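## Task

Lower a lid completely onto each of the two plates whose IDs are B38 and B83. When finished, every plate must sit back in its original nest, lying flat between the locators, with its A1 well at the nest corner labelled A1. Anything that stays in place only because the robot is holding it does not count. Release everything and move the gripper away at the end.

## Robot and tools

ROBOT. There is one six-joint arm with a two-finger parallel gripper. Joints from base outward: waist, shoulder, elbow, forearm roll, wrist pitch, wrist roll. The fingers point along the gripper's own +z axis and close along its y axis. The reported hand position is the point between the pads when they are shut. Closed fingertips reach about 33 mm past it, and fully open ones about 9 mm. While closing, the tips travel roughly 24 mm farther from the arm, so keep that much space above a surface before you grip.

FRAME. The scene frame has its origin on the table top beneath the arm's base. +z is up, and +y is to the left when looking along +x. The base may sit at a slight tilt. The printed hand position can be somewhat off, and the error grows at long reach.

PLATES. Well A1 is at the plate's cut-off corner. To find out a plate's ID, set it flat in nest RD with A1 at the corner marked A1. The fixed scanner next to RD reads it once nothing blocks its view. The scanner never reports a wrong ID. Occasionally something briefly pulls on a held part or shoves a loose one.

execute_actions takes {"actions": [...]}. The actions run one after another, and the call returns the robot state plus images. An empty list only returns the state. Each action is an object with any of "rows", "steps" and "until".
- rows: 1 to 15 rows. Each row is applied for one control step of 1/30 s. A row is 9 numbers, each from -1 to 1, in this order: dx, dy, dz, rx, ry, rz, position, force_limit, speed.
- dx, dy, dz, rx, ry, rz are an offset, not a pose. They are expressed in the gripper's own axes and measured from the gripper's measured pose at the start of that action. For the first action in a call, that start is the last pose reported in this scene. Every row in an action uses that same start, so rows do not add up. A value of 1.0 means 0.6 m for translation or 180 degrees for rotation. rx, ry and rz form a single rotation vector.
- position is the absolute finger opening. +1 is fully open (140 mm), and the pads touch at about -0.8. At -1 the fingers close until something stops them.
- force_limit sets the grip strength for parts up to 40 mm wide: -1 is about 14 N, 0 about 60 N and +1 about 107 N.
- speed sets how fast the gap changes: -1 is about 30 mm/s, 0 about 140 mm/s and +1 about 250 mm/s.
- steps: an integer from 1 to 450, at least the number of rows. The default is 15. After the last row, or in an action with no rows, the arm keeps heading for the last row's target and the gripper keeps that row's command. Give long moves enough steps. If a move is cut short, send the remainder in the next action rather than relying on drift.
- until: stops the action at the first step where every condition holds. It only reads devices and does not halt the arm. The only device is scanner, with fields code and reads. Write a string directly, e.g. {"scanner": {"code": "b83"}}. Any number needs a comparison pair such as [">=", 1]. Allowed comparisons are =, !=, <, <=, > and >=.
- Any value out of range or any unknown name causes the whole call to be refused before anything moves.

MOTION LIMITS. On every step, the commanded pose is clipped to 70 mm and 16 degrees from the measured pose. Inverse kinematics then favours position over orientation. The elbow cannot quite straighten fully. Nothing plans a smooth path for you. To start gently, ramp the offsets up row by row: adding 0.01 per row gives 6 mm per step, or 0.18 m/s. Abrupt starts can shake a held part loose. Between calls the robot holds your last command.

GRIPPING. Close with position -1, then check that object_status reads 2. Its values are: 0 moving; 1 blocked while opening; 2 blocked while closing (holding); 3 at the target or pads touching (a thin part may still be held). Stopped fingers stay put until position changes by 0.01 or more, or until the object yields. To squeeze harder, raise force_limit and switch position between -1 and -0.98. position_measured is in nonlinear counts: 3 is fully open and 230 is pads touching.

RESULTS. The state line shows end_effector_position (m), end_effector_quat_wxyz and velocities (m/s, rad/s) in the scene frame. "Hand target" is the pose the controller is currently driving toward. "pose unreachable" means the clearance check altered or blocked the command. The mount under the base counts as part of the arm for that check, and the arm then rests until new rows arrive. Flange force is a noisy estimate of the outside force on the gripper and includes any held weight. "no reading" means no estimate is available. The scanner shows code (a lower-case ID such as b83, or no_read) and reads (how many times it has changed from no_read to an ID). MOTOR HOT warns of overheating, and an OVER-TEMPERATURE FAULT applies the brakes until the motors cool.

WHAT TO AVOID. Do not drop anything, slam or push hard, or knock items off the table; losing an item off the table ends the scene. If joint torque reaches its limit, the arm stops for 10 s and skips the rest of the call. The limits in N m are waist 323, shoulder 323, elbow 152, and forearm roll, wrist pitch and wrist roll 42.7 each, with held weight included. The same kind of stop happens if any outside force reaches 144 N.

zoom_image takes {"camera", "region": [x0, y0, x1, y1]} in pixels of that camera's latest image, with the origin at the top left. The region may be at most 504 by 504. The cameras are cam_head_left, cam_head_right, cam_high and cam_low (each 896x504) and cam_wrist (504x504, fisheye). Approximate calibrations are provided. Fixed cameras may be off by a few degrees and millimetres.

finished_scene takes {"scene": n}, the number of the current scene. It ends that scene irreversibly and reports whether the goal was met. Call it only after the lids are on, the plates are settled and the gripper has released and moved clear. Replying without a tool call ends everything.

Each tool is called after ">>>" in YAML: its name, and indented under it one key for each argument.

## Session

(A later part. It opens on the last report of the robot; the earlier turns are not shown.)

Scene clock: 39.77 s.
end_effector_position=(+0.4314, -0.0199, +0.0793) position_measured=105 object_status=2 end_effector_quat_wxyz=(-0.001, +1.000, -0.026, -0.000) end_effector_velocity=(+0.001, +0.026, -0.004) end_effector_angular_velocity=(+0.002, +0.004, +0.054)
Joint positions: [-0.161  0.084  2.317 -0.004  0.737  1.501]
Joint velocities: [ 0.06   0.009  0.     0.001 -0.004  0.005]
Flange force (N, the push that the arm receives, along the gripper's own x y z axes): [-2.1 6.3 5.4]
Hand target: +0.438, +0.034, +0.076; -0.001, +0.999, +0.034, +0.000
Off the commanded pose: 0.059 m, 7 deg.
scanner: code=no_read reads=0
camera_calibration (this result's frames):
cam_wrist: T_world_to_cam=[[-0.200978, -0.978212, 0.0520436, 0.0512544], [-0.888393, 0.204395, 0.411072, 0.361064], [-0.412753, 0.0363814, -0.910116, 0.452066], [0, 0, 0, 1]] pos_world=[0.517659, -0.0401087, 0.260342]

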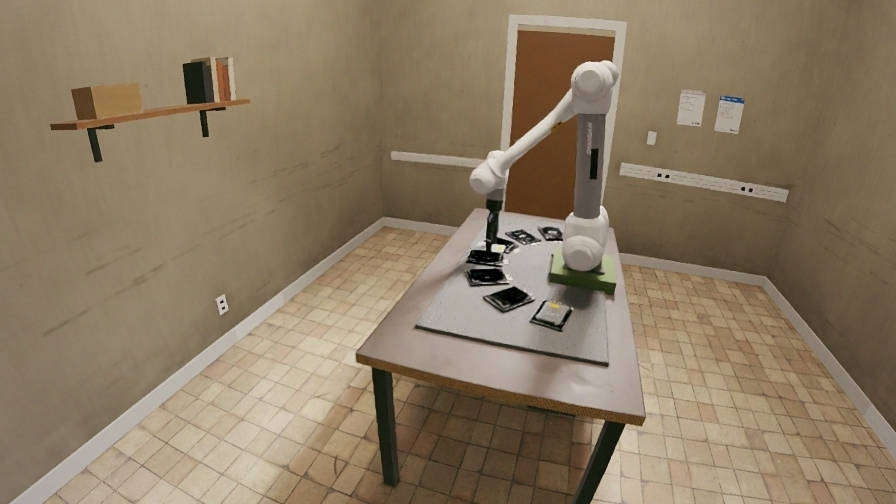

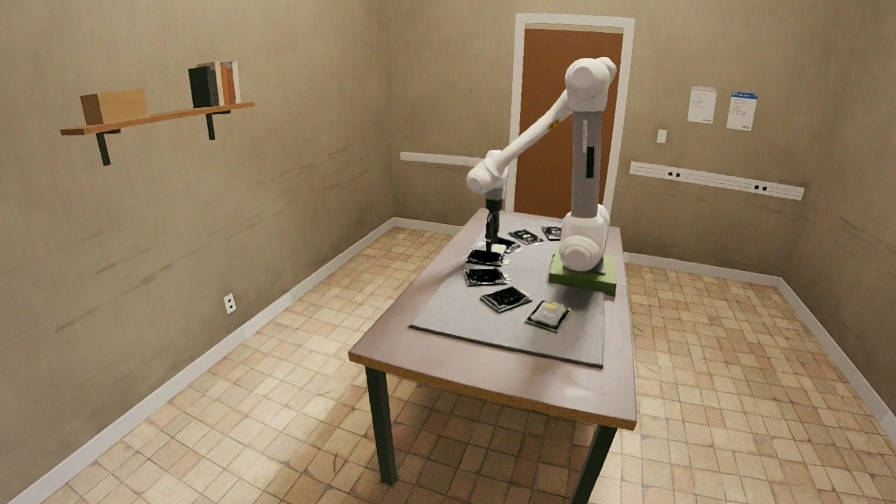

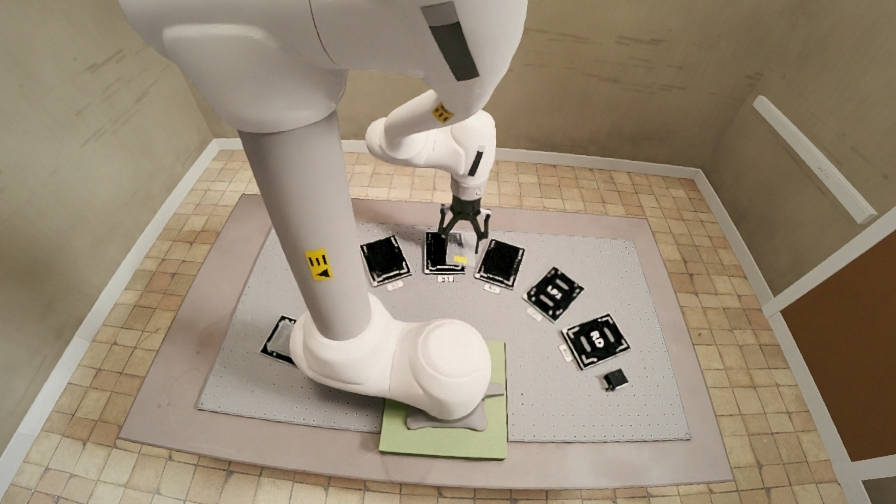

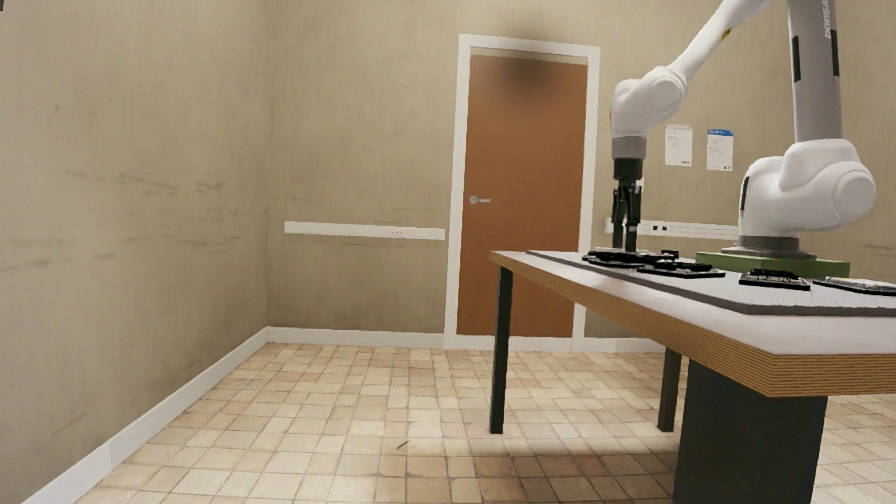

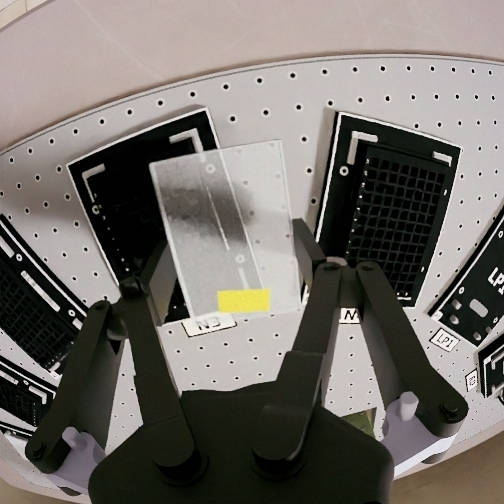

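>>> execute_actions:
  actions: []

>>> zoom_image:
  camera: "cam_wrist"
  region: [125, 100, 325, 200]

>>> zoom_image:
  camera: "cam_wrist"
  region: [160, 250, 330, 340]

Scene clock: 40.57 s.
end_effector_position=(+0.4382, +0.0339, +0.0757) position_measured=105 object_status=2 end_effector_quat_wxyz=(-0.001, +0.999, +0.034, +0.000) end_effector_velocity=(+0.000, +0.000, +0.000) end_effector_angular_velocity=(+0.000, -0.001, +0.000)
Joint positions: [-0.035  0.102  2.307 -0.006  0.729  1.51 ]
Joint velocities: [ 0. -0. -0.  0. -0. -0.]
Flange force (N, the push that the arm receives, along the gripper's own x y z axes): [-1.4 3.1 4.5]
Hand target: +0.438, +0.034, +0.076; -0.001, +0.999, +0.034, +0.000
Off the commanded pose: 0.006 m, 0 deg.
scanner: code=no_read reads=0
camera_calibration (this result's frames):
cam_wrist: T_world_to_cam=[[-0.0839794, -0.995064, 0.052871, 0.0546457], [-0.906734, 0.0983138, 0.410082, 0.369357], [-0.413256, -0.0135015, -0.910515, 0.45152], [0, 0, 0, 1]] pos_world=[0.526091, 0.0241592, 0.256759]

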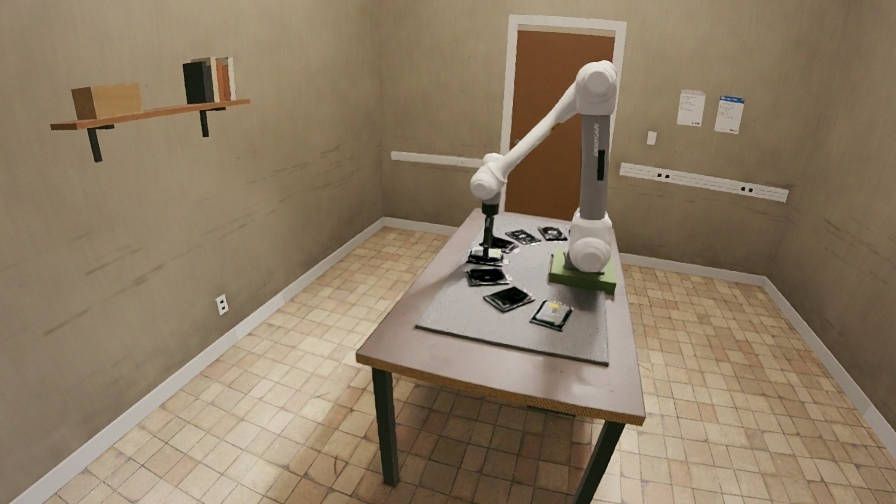

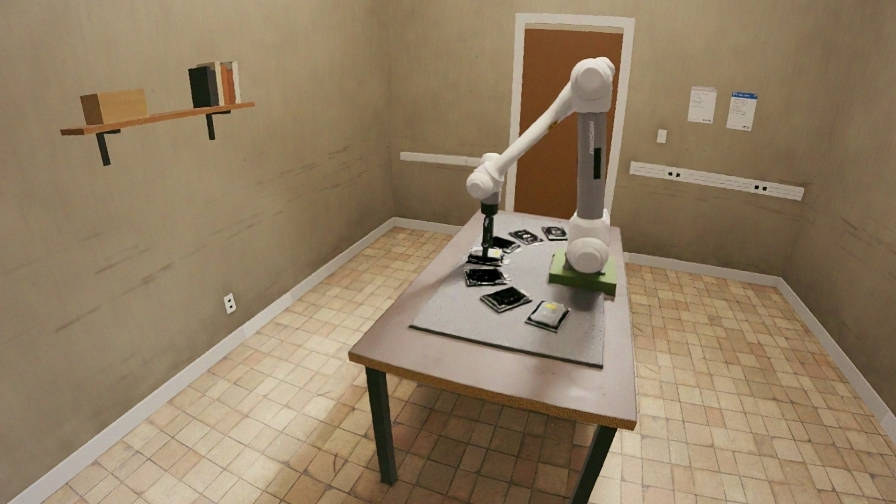

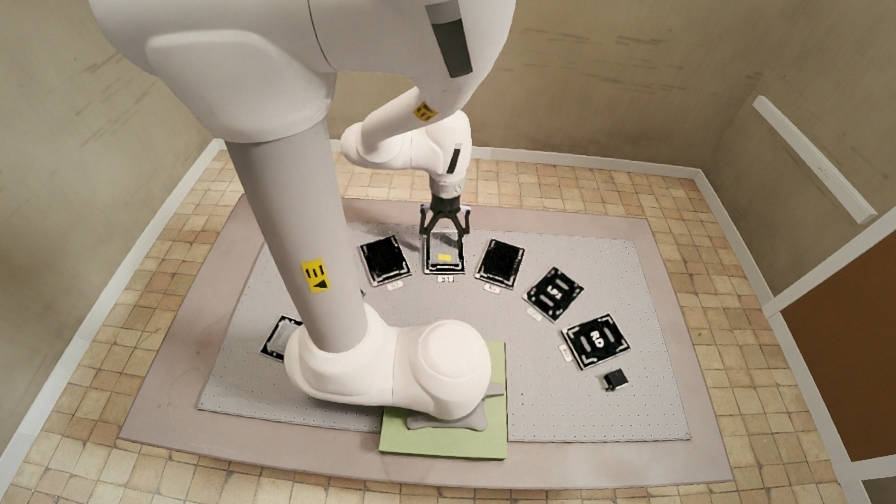

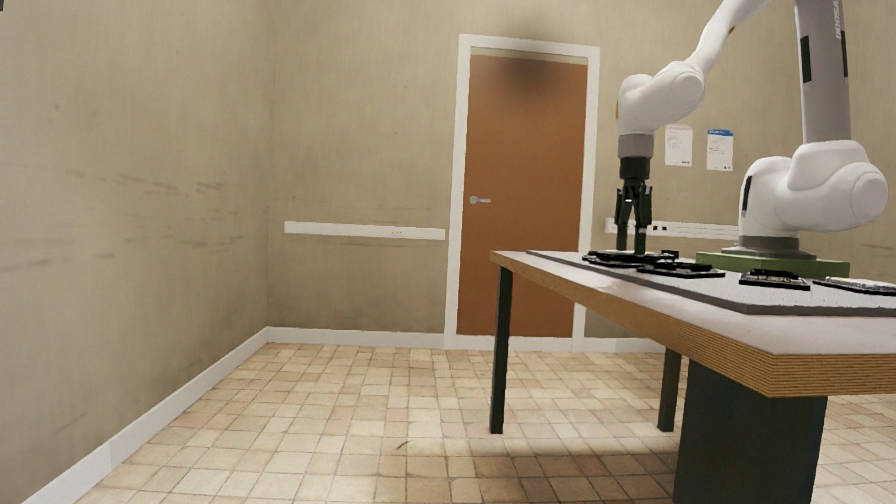

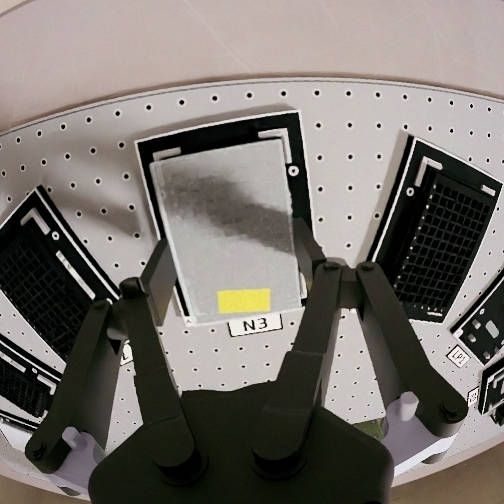

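Region (125, 100, 325, 200) of cam_wrist's 504x504 image, scaled by 2.520, with more detail than that image has.

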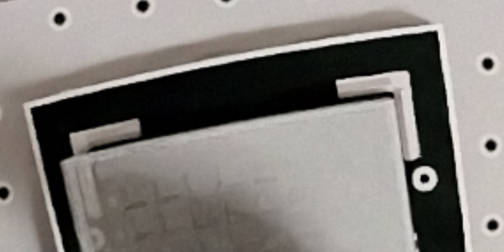

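Region (160, 250, 330, 340) of cam_wrist's 504x504 image, scaled by 2.965, with more detail than that image has; it fills the top 267 rows of this view, and the rest is white.

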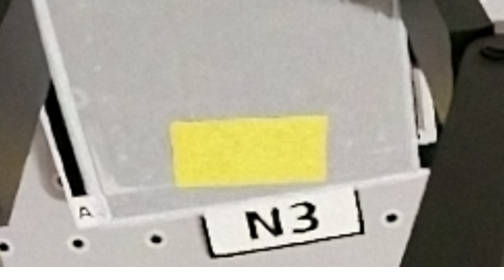

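>>> zoom_image:
  camera: "cam_wrist"
  region: [165, 265, 235, 335]

>>> zoom_image:
  camera: "cam_wrist"
  region: [125, 130, 205, 210]

>>> zoom_image:
  camera: "cam_wrist"
  region: [245, 100, 325, 180]

Region (165, 265, 235, 335) of cam_wrist's 504x504 image, scaled by 7.200, with more detail than that image has.

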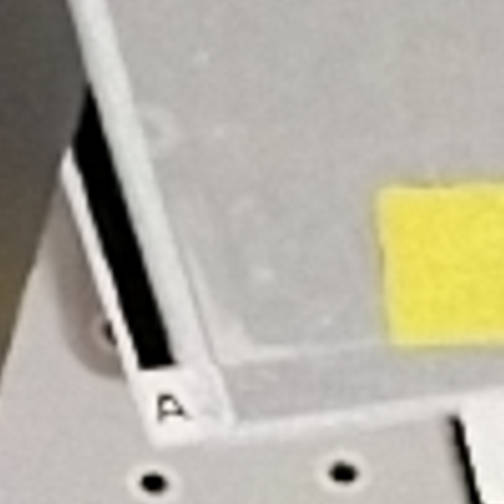

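Region (125, 130, 205, 210) of cam_wrist's 504x504 image, scaled by 6.300, with more detail than that image has.

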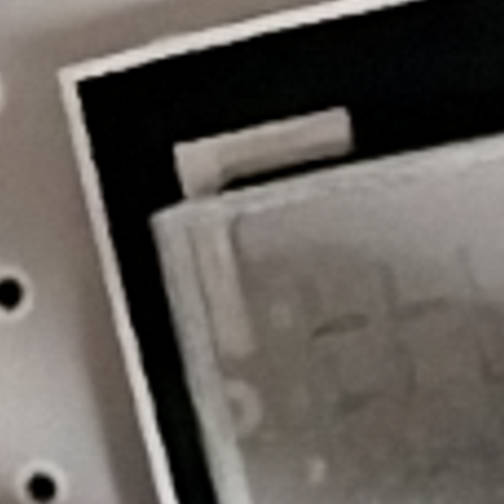

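Region (245, 100, 325, 180) of cam_wrist's 504x504 image, scaled by 6.300, with more detail than that image has.

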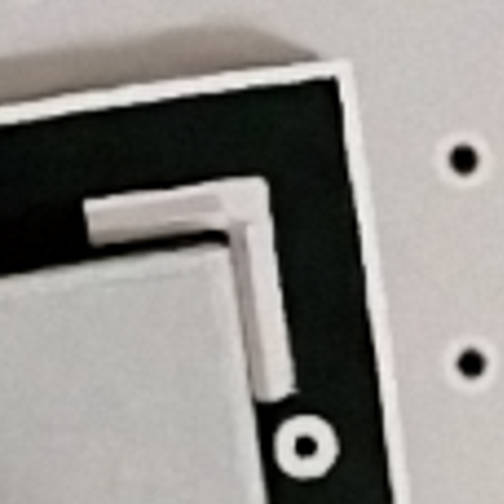

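>>> execute_actions:
  actions:
    - {"rows": [[-0.0026, 0.0055, 0.0090, -0.0007, -0.0002, 0, -1, 0, -0.4]], "steps": 1}

Scene clock: 44.13 s.
end_effector_position=(+0.4384, +0.0337, +0.0755) position_measured=105 object_status=2 end_effector_quat_wxyz=(-0.001, +0.999, +0.034, +0.000) end_effector_velocity=(+0.012, -0.016, -0.021) end_effector_angular_velocity=(-0.013, -0.030, -0.012)
Joint positions: [-0.035  0.102  2.307 -0.006  0.728  1.51 ]
Joint velocities: [-0.028  0.036  0.014 -0.02  -0.081 -0.001]
Flange force (N, the push that the arm receives, along the gripper's own x y z axes): [-1.4 0.8 4.4]
Hand target: +0.437, +0.031, +0.070; +0.001, +0.999, +0.034, -0.000
Off the commanded pose: 0.006 m, 0 deg.
scanner: code=no_read reads=0
camera_calibration (this result's frames):
cam_wrist: T_world_to_cam=[[-0.0840582, -0.995052, 0.0529665, 0.0545677], [-0.906862, 0.0984204, 0.409774, 0.369675], [-0.412959, -0.0135884, -0.910648, 0.451297], [0, 0, 0, 1]] pos_world=[0.526198, 0.0240465, 0.2566]

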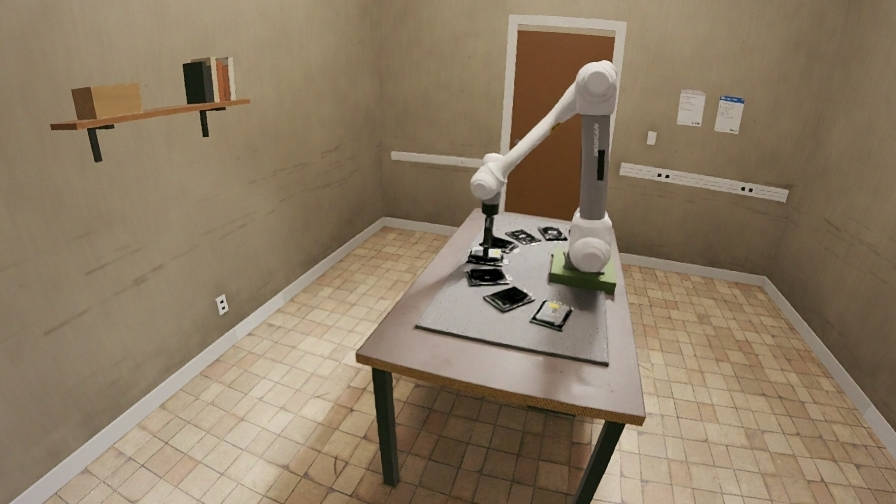

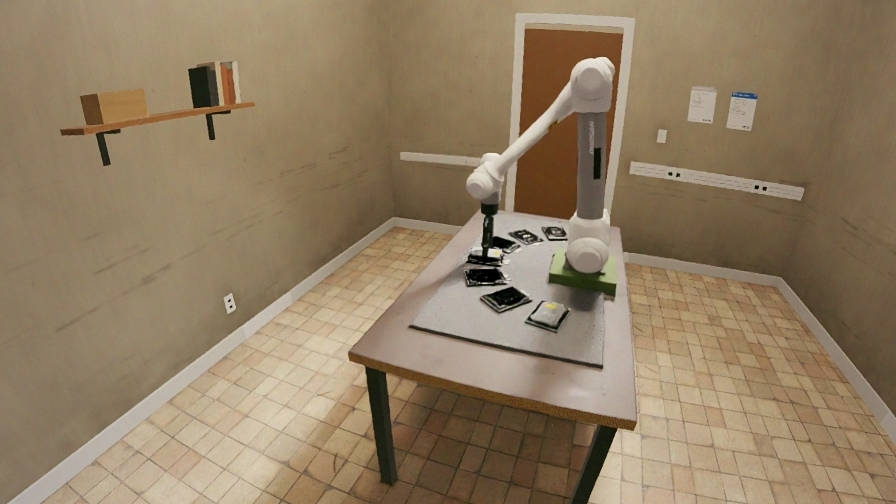

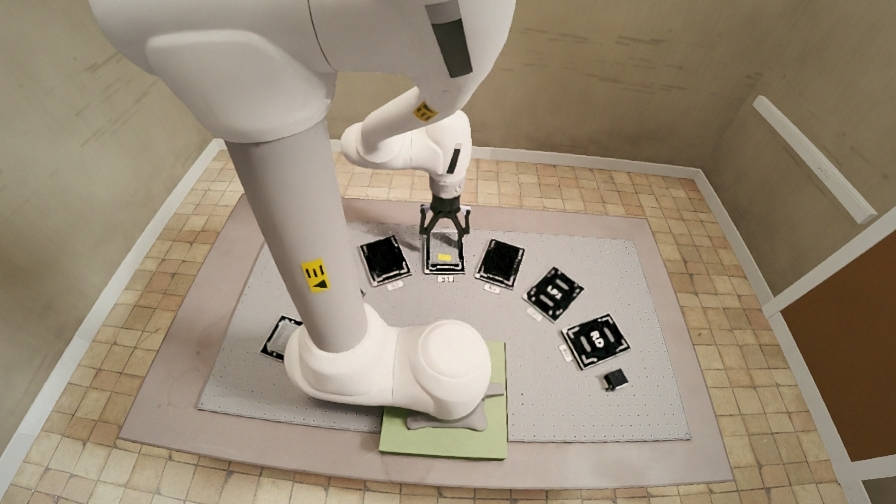

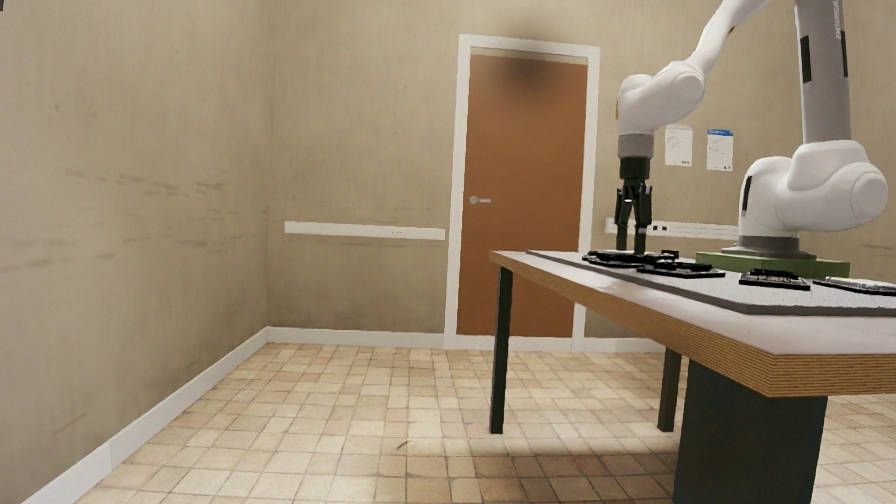

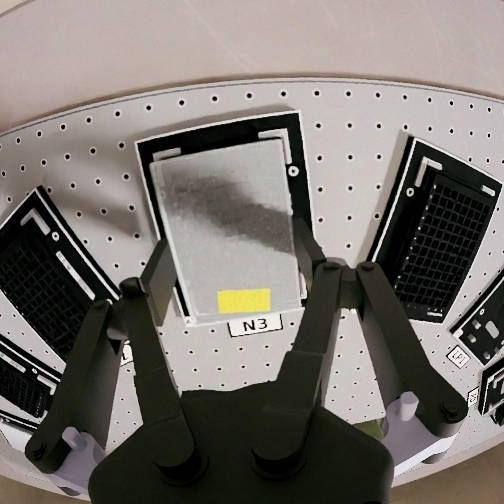

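>>> execute_actions:
  actions: []

>>> zoom_image:
  camera: "cam_wrist"
  region: [120, 130, 200, 210]

>>> zoom_image:
  camera: "cam_wrist"
  region: [245, 100, 325, 180]

>>> zoom_image:
  camera: "cam_wrist"
  region: [165, 265, 235, 335]

>>> zoom_image:
  camera: "cam_wrist"
  region: [255, 250, 325, 320]

Scene clock: 44.37 s.
end_effector_position=(+0.4370, +0.0307, +0.0705) position_measured=105 object_status=2 end_effector_quat_wxyz=(+0.000, +0.999, +0.034, -0.000) end_effector_velocity=(-0.001, -0.000, -0.002) end_effector_angular_velocity=(+0.001, +0.001, -0.002)
Joint positions: [-0.041  0.108  2.313 -0.009  0.717  1.506]
Joint velocities: [-0.002  0.002  0.003  0.002 -0.004 -0.002]
Flange force (N, the push that the arm receives, along the gripper's own x y z axes): [-1.8 2.7 3.2]
Hand target: +0.437, +0.031, +0.070; +0.001, +0.999, +0.034, -0.000
Off the commanded pose: 0.000 m, 0 deg.
scanner: code=no_read reads=0
camera_calibration (this result's frames):
cam_wrist: T_world_to_cam=[[-0.0839121, -0.99495, 0.0550788, 0.0514197], [-0.906574, 0.0991683, 0.41023, 0.370545], [-0.413621, -0.0155097, -0.910317, 0.446494], [0, 0, 0, 1]] pos_world=[0.52492, 0.0213387, 0.25161]

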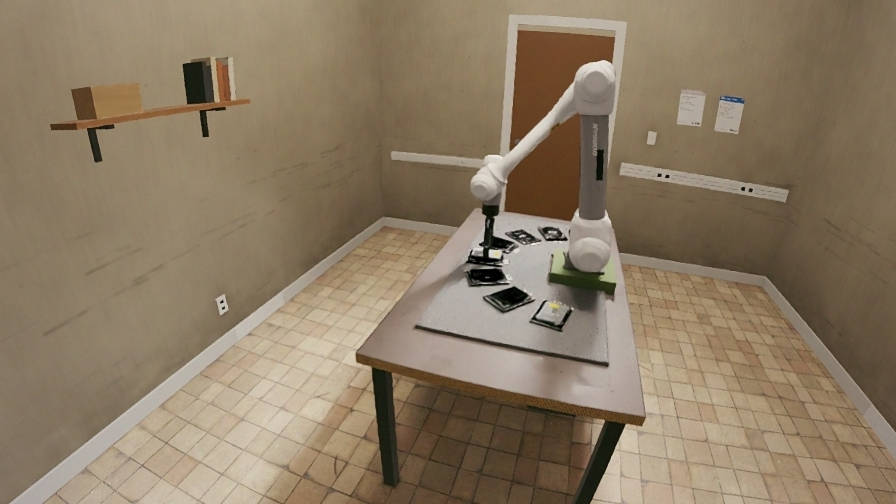

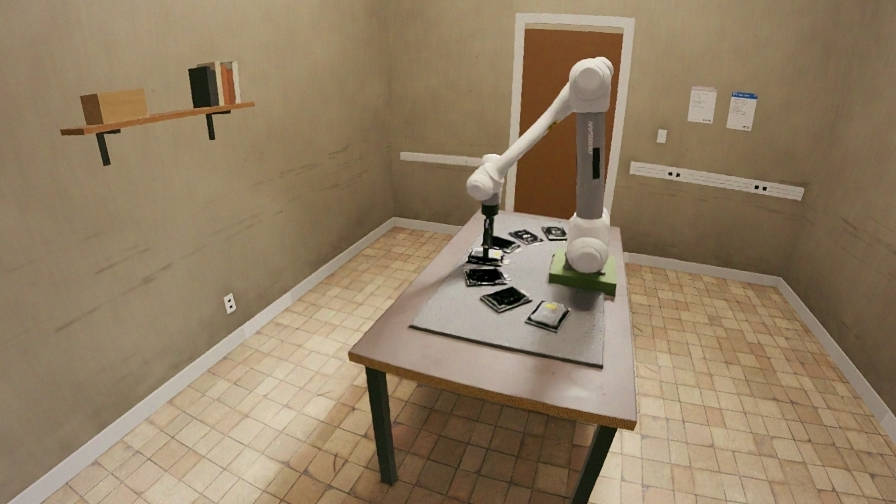

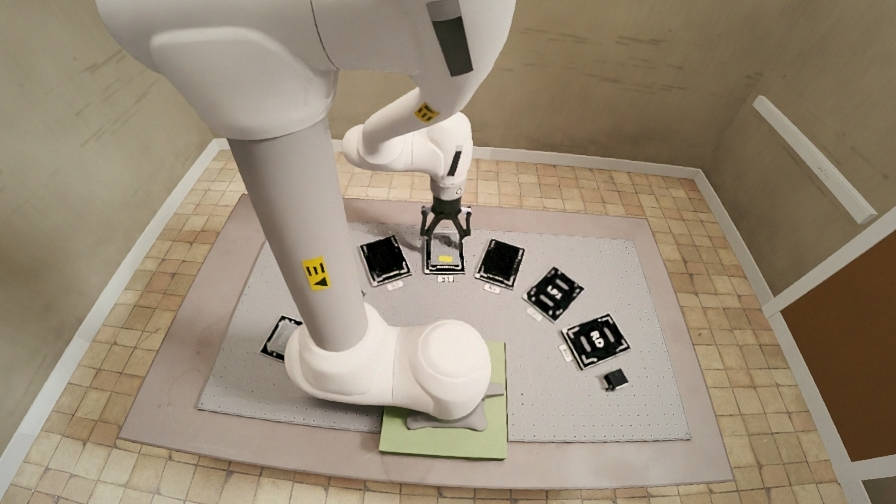

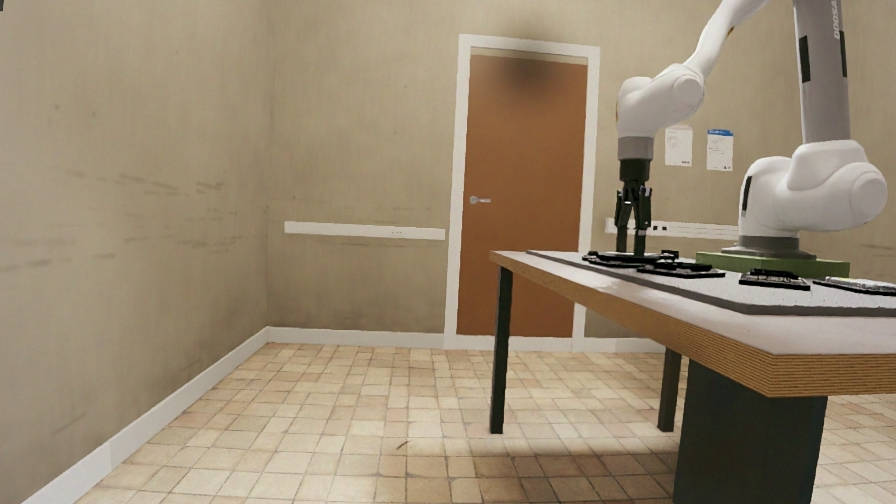

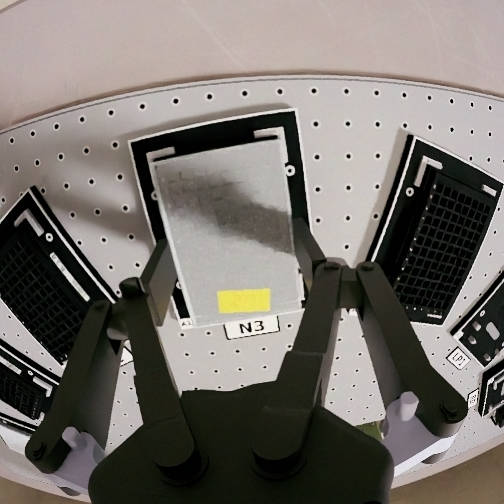

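Region (120, 130, 200, 210) of cam_wrist's 504x504 image, scaled by 6.300, with more detail than that image has.

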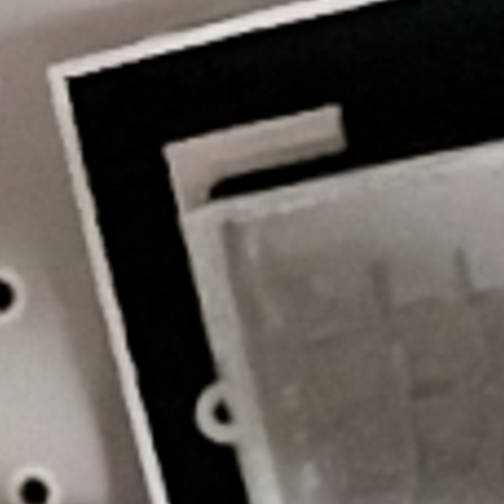

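Region (245, 100, 325, 180) of cam_wrist's 504x504 image, scaled by 6.300, with more detail than that image has.

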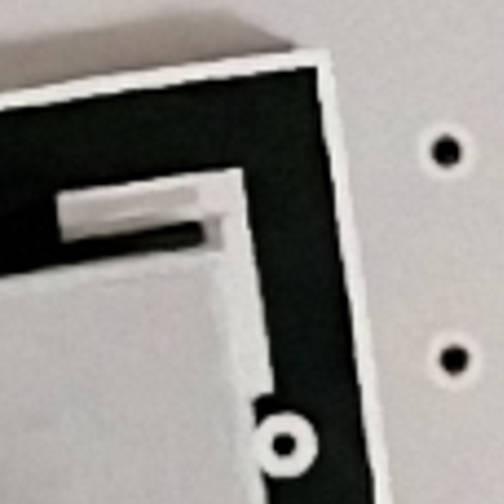

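Region (165, 265, 235, 335) of cam_wrist's 504x504 image, scaled by 7.200, with more detail than that image has.

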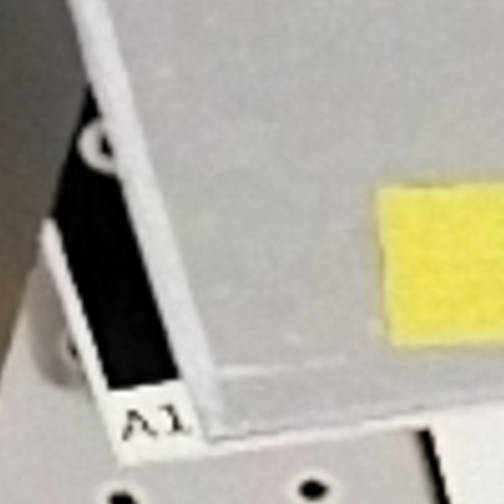

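Region (255, 250, 325, 320) of cam_wrist's 504x504 image, scaled by 7.200, with more detail than that image has.

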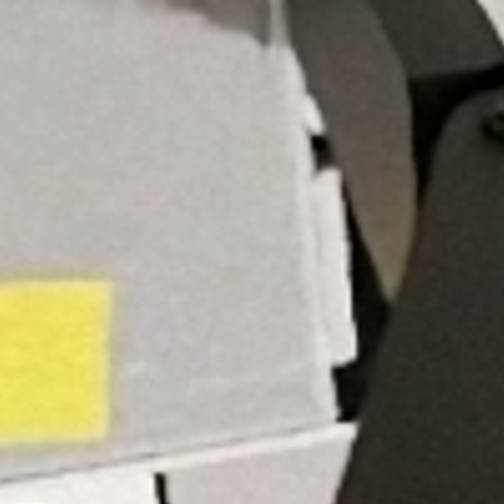

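>>> execute_actions:
  actions:
    - {"rows": [[0, 0, 0.0030, 0, 0, 0, -1, 0, -0.4]], "steps": 1}

Scene clock: 46.67 s.
end_effector_position=(+0.4368, +0.0305, +0.0702) position_measured=105 object_status=2 end_effector_quat_wxyz=(+0.001, +0.999, +0.034, -0.000) end_effector_velocity=(+0.003, -0.000, -0.010) end_effector_angular_velocity=(-0.001, -0.007, -0.001)
Joint positions: [-0.041  0.108  2.314 -0.009  0.716  1.506]
Joint velocities: [-0.001  0.018  0.006 -0.001 -0.031  0.001]
Flange force (N, the push that the arm receives, along the gripper's own x y z axes): [-2.4 1.7 2.1]
Hand target: +0.437, +0.031, +0.069; +0.000, +0.999, +0.034, -0.000
Off the commanded pose: 0.002 m, 0 deg.
scanner: code=no_read reads=0
camera_calibration (this result's frames):
cam_wrist: T_world_to_cam=[[-0.0839313, -0.994945, 0.0551403, 0.0513164], [-0.906518, 0.0992132, 0.410343, 0.370525], [-0.413739, -0.0155451, -0.910263, 0.446223], [0, 0, 0, 1]] pos_world=[0.524815, 0.0212327, 0.251309]

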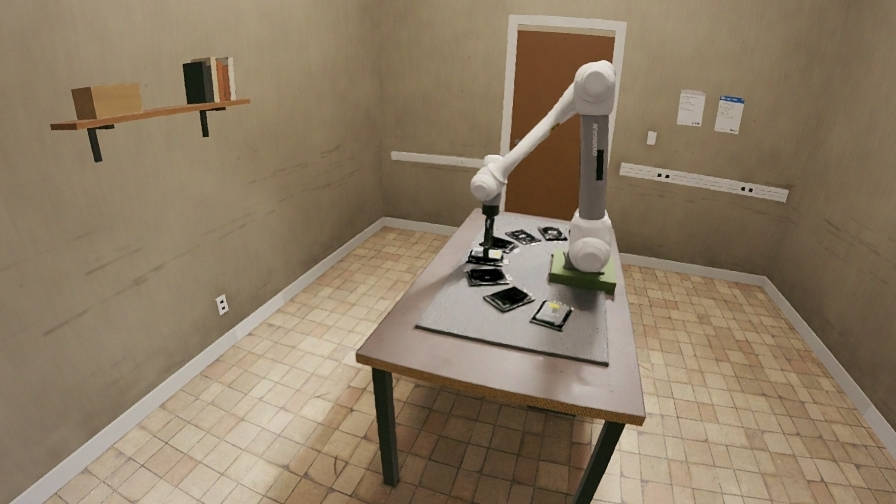

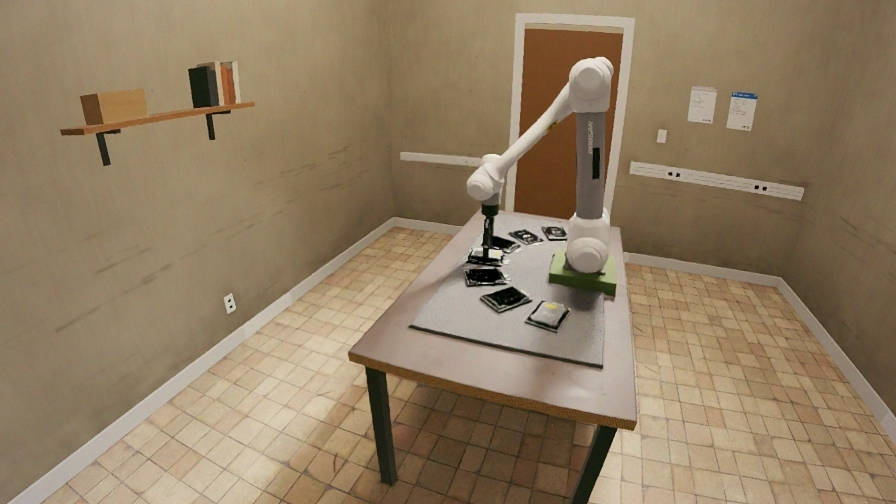

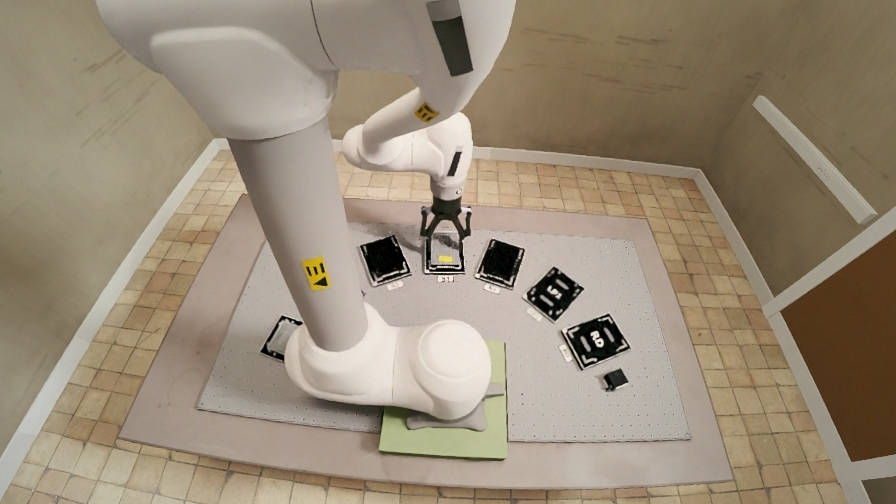

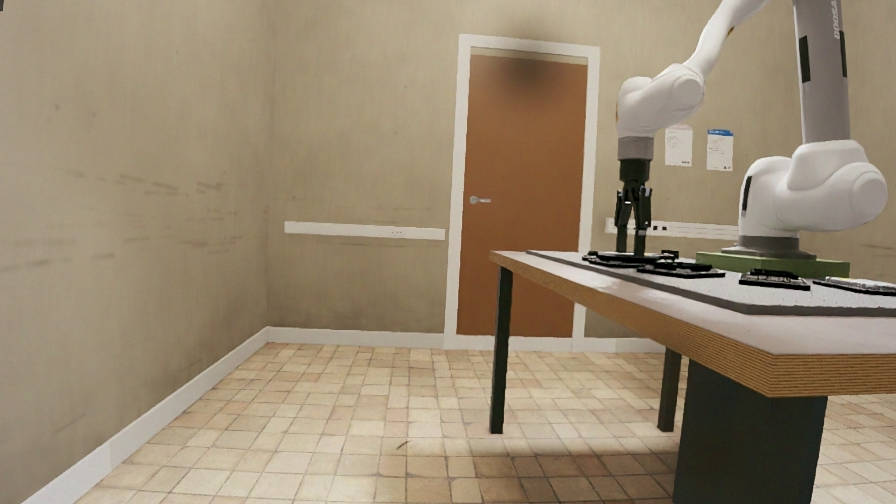

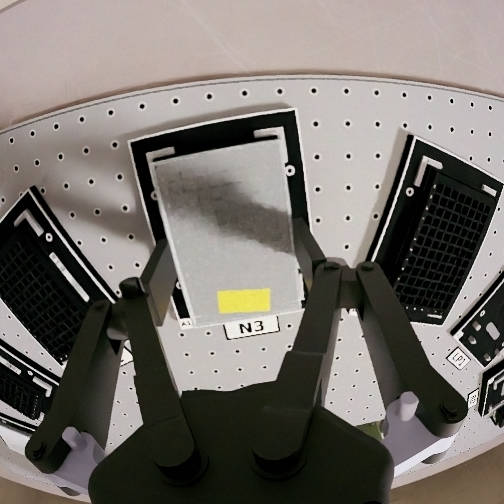

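>>> execute_actions:
  actions: []

Scene clock: 46.93 s.
end_effector_position=(+0.4370, +0.0306, +0.0688) position_measured=105 object_status=2 end_effector_quat_wxyz=(+0.001, +0.999, +0.034, -0.000) end_effector_velocity=(-0.000, +0.000, -0.001) end_effector_angular_velocity=(+0.000, +0.001, -0.002)
Joint positions: [-0.041  0.111  2.315 -0.009  0.713  1.506]
Joint velocities: [ 0.     0.001  0.001  0.    -0.001  0.002]
Flange force (N, the push that the arm receives, along the gripper's own x y z axes): [-3.2 3.3 4.2]
Hand target: +0.437, +0.031, +0.069; +0.000, +0.999, +0.034, -0.000
Off the commanded pose: 0.000 m, 0 deg.
scanner: code=no_read reads=0
camera_calibration (this result's frames):
cam_wrist: T_world_to_cam=[[-0.0838848, -0.994951, 0.0551055, 0.0514202], [-0.906571, 0.0991547, 0.41024, 0.371278], [-0.413633, -0.0155441, -0.910311, 0.444886], [0, 0, 0, 1]] pos_world=[0.524922, 0.021262, 0.249838]

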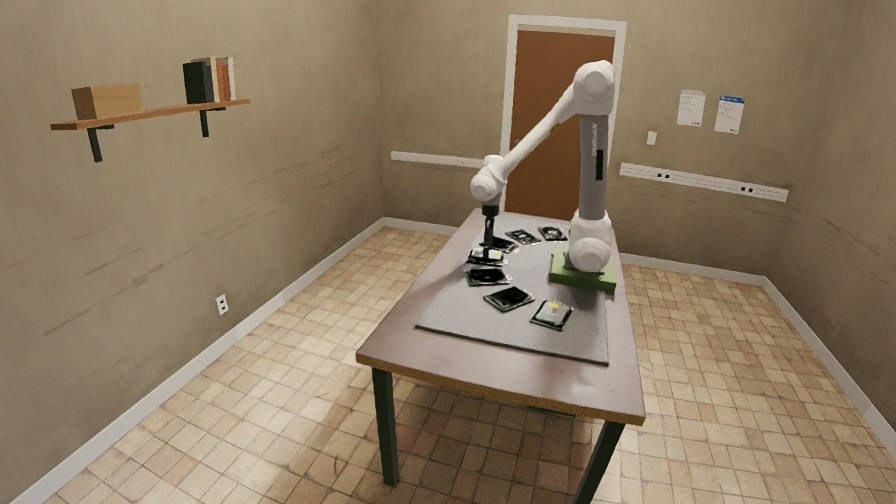

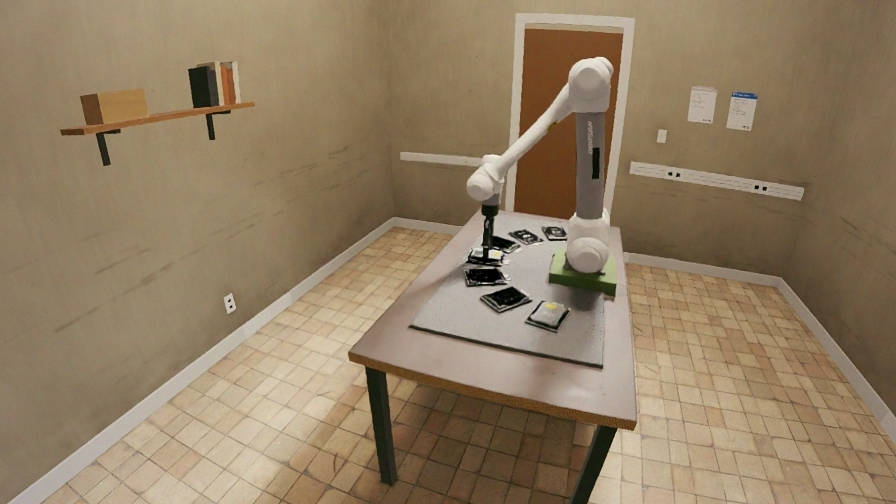

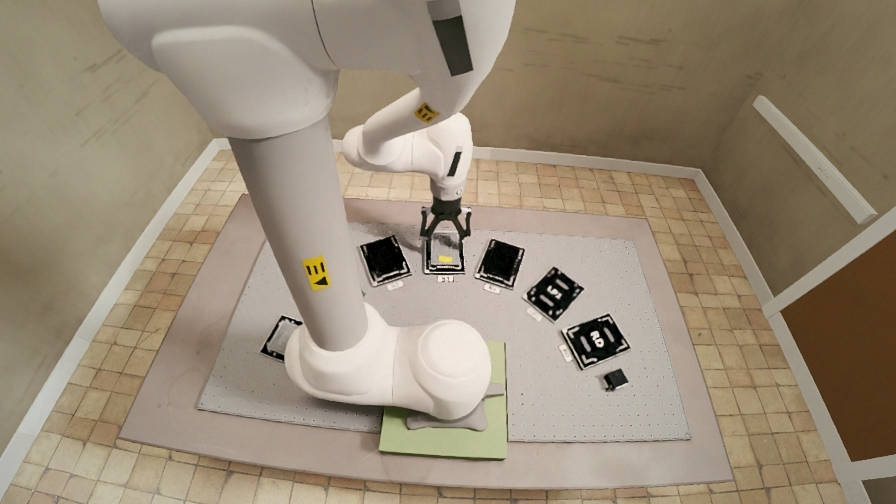

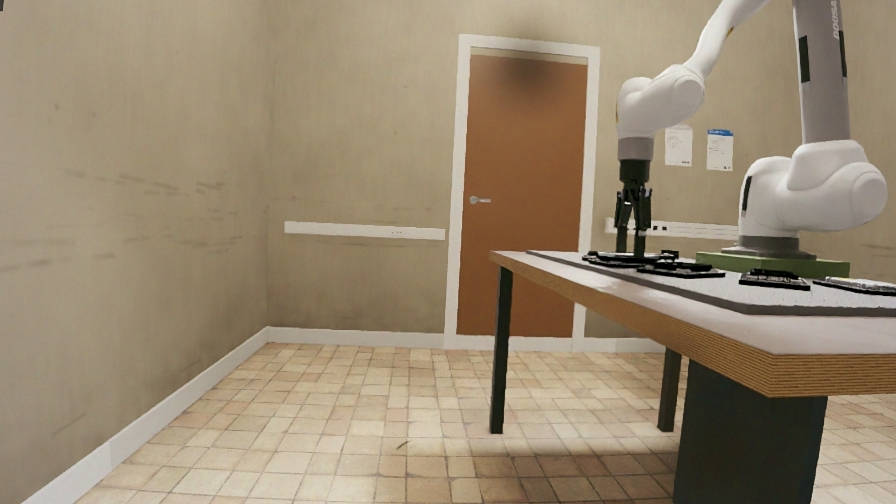

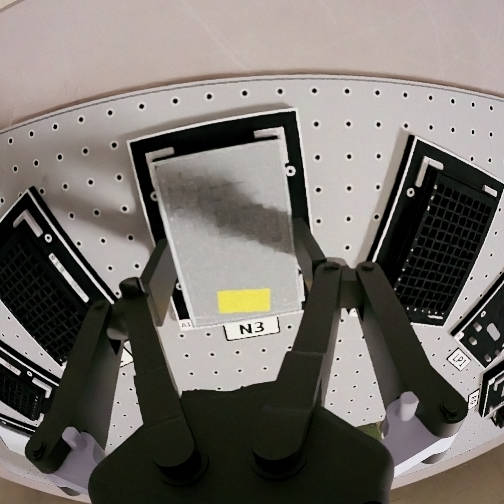

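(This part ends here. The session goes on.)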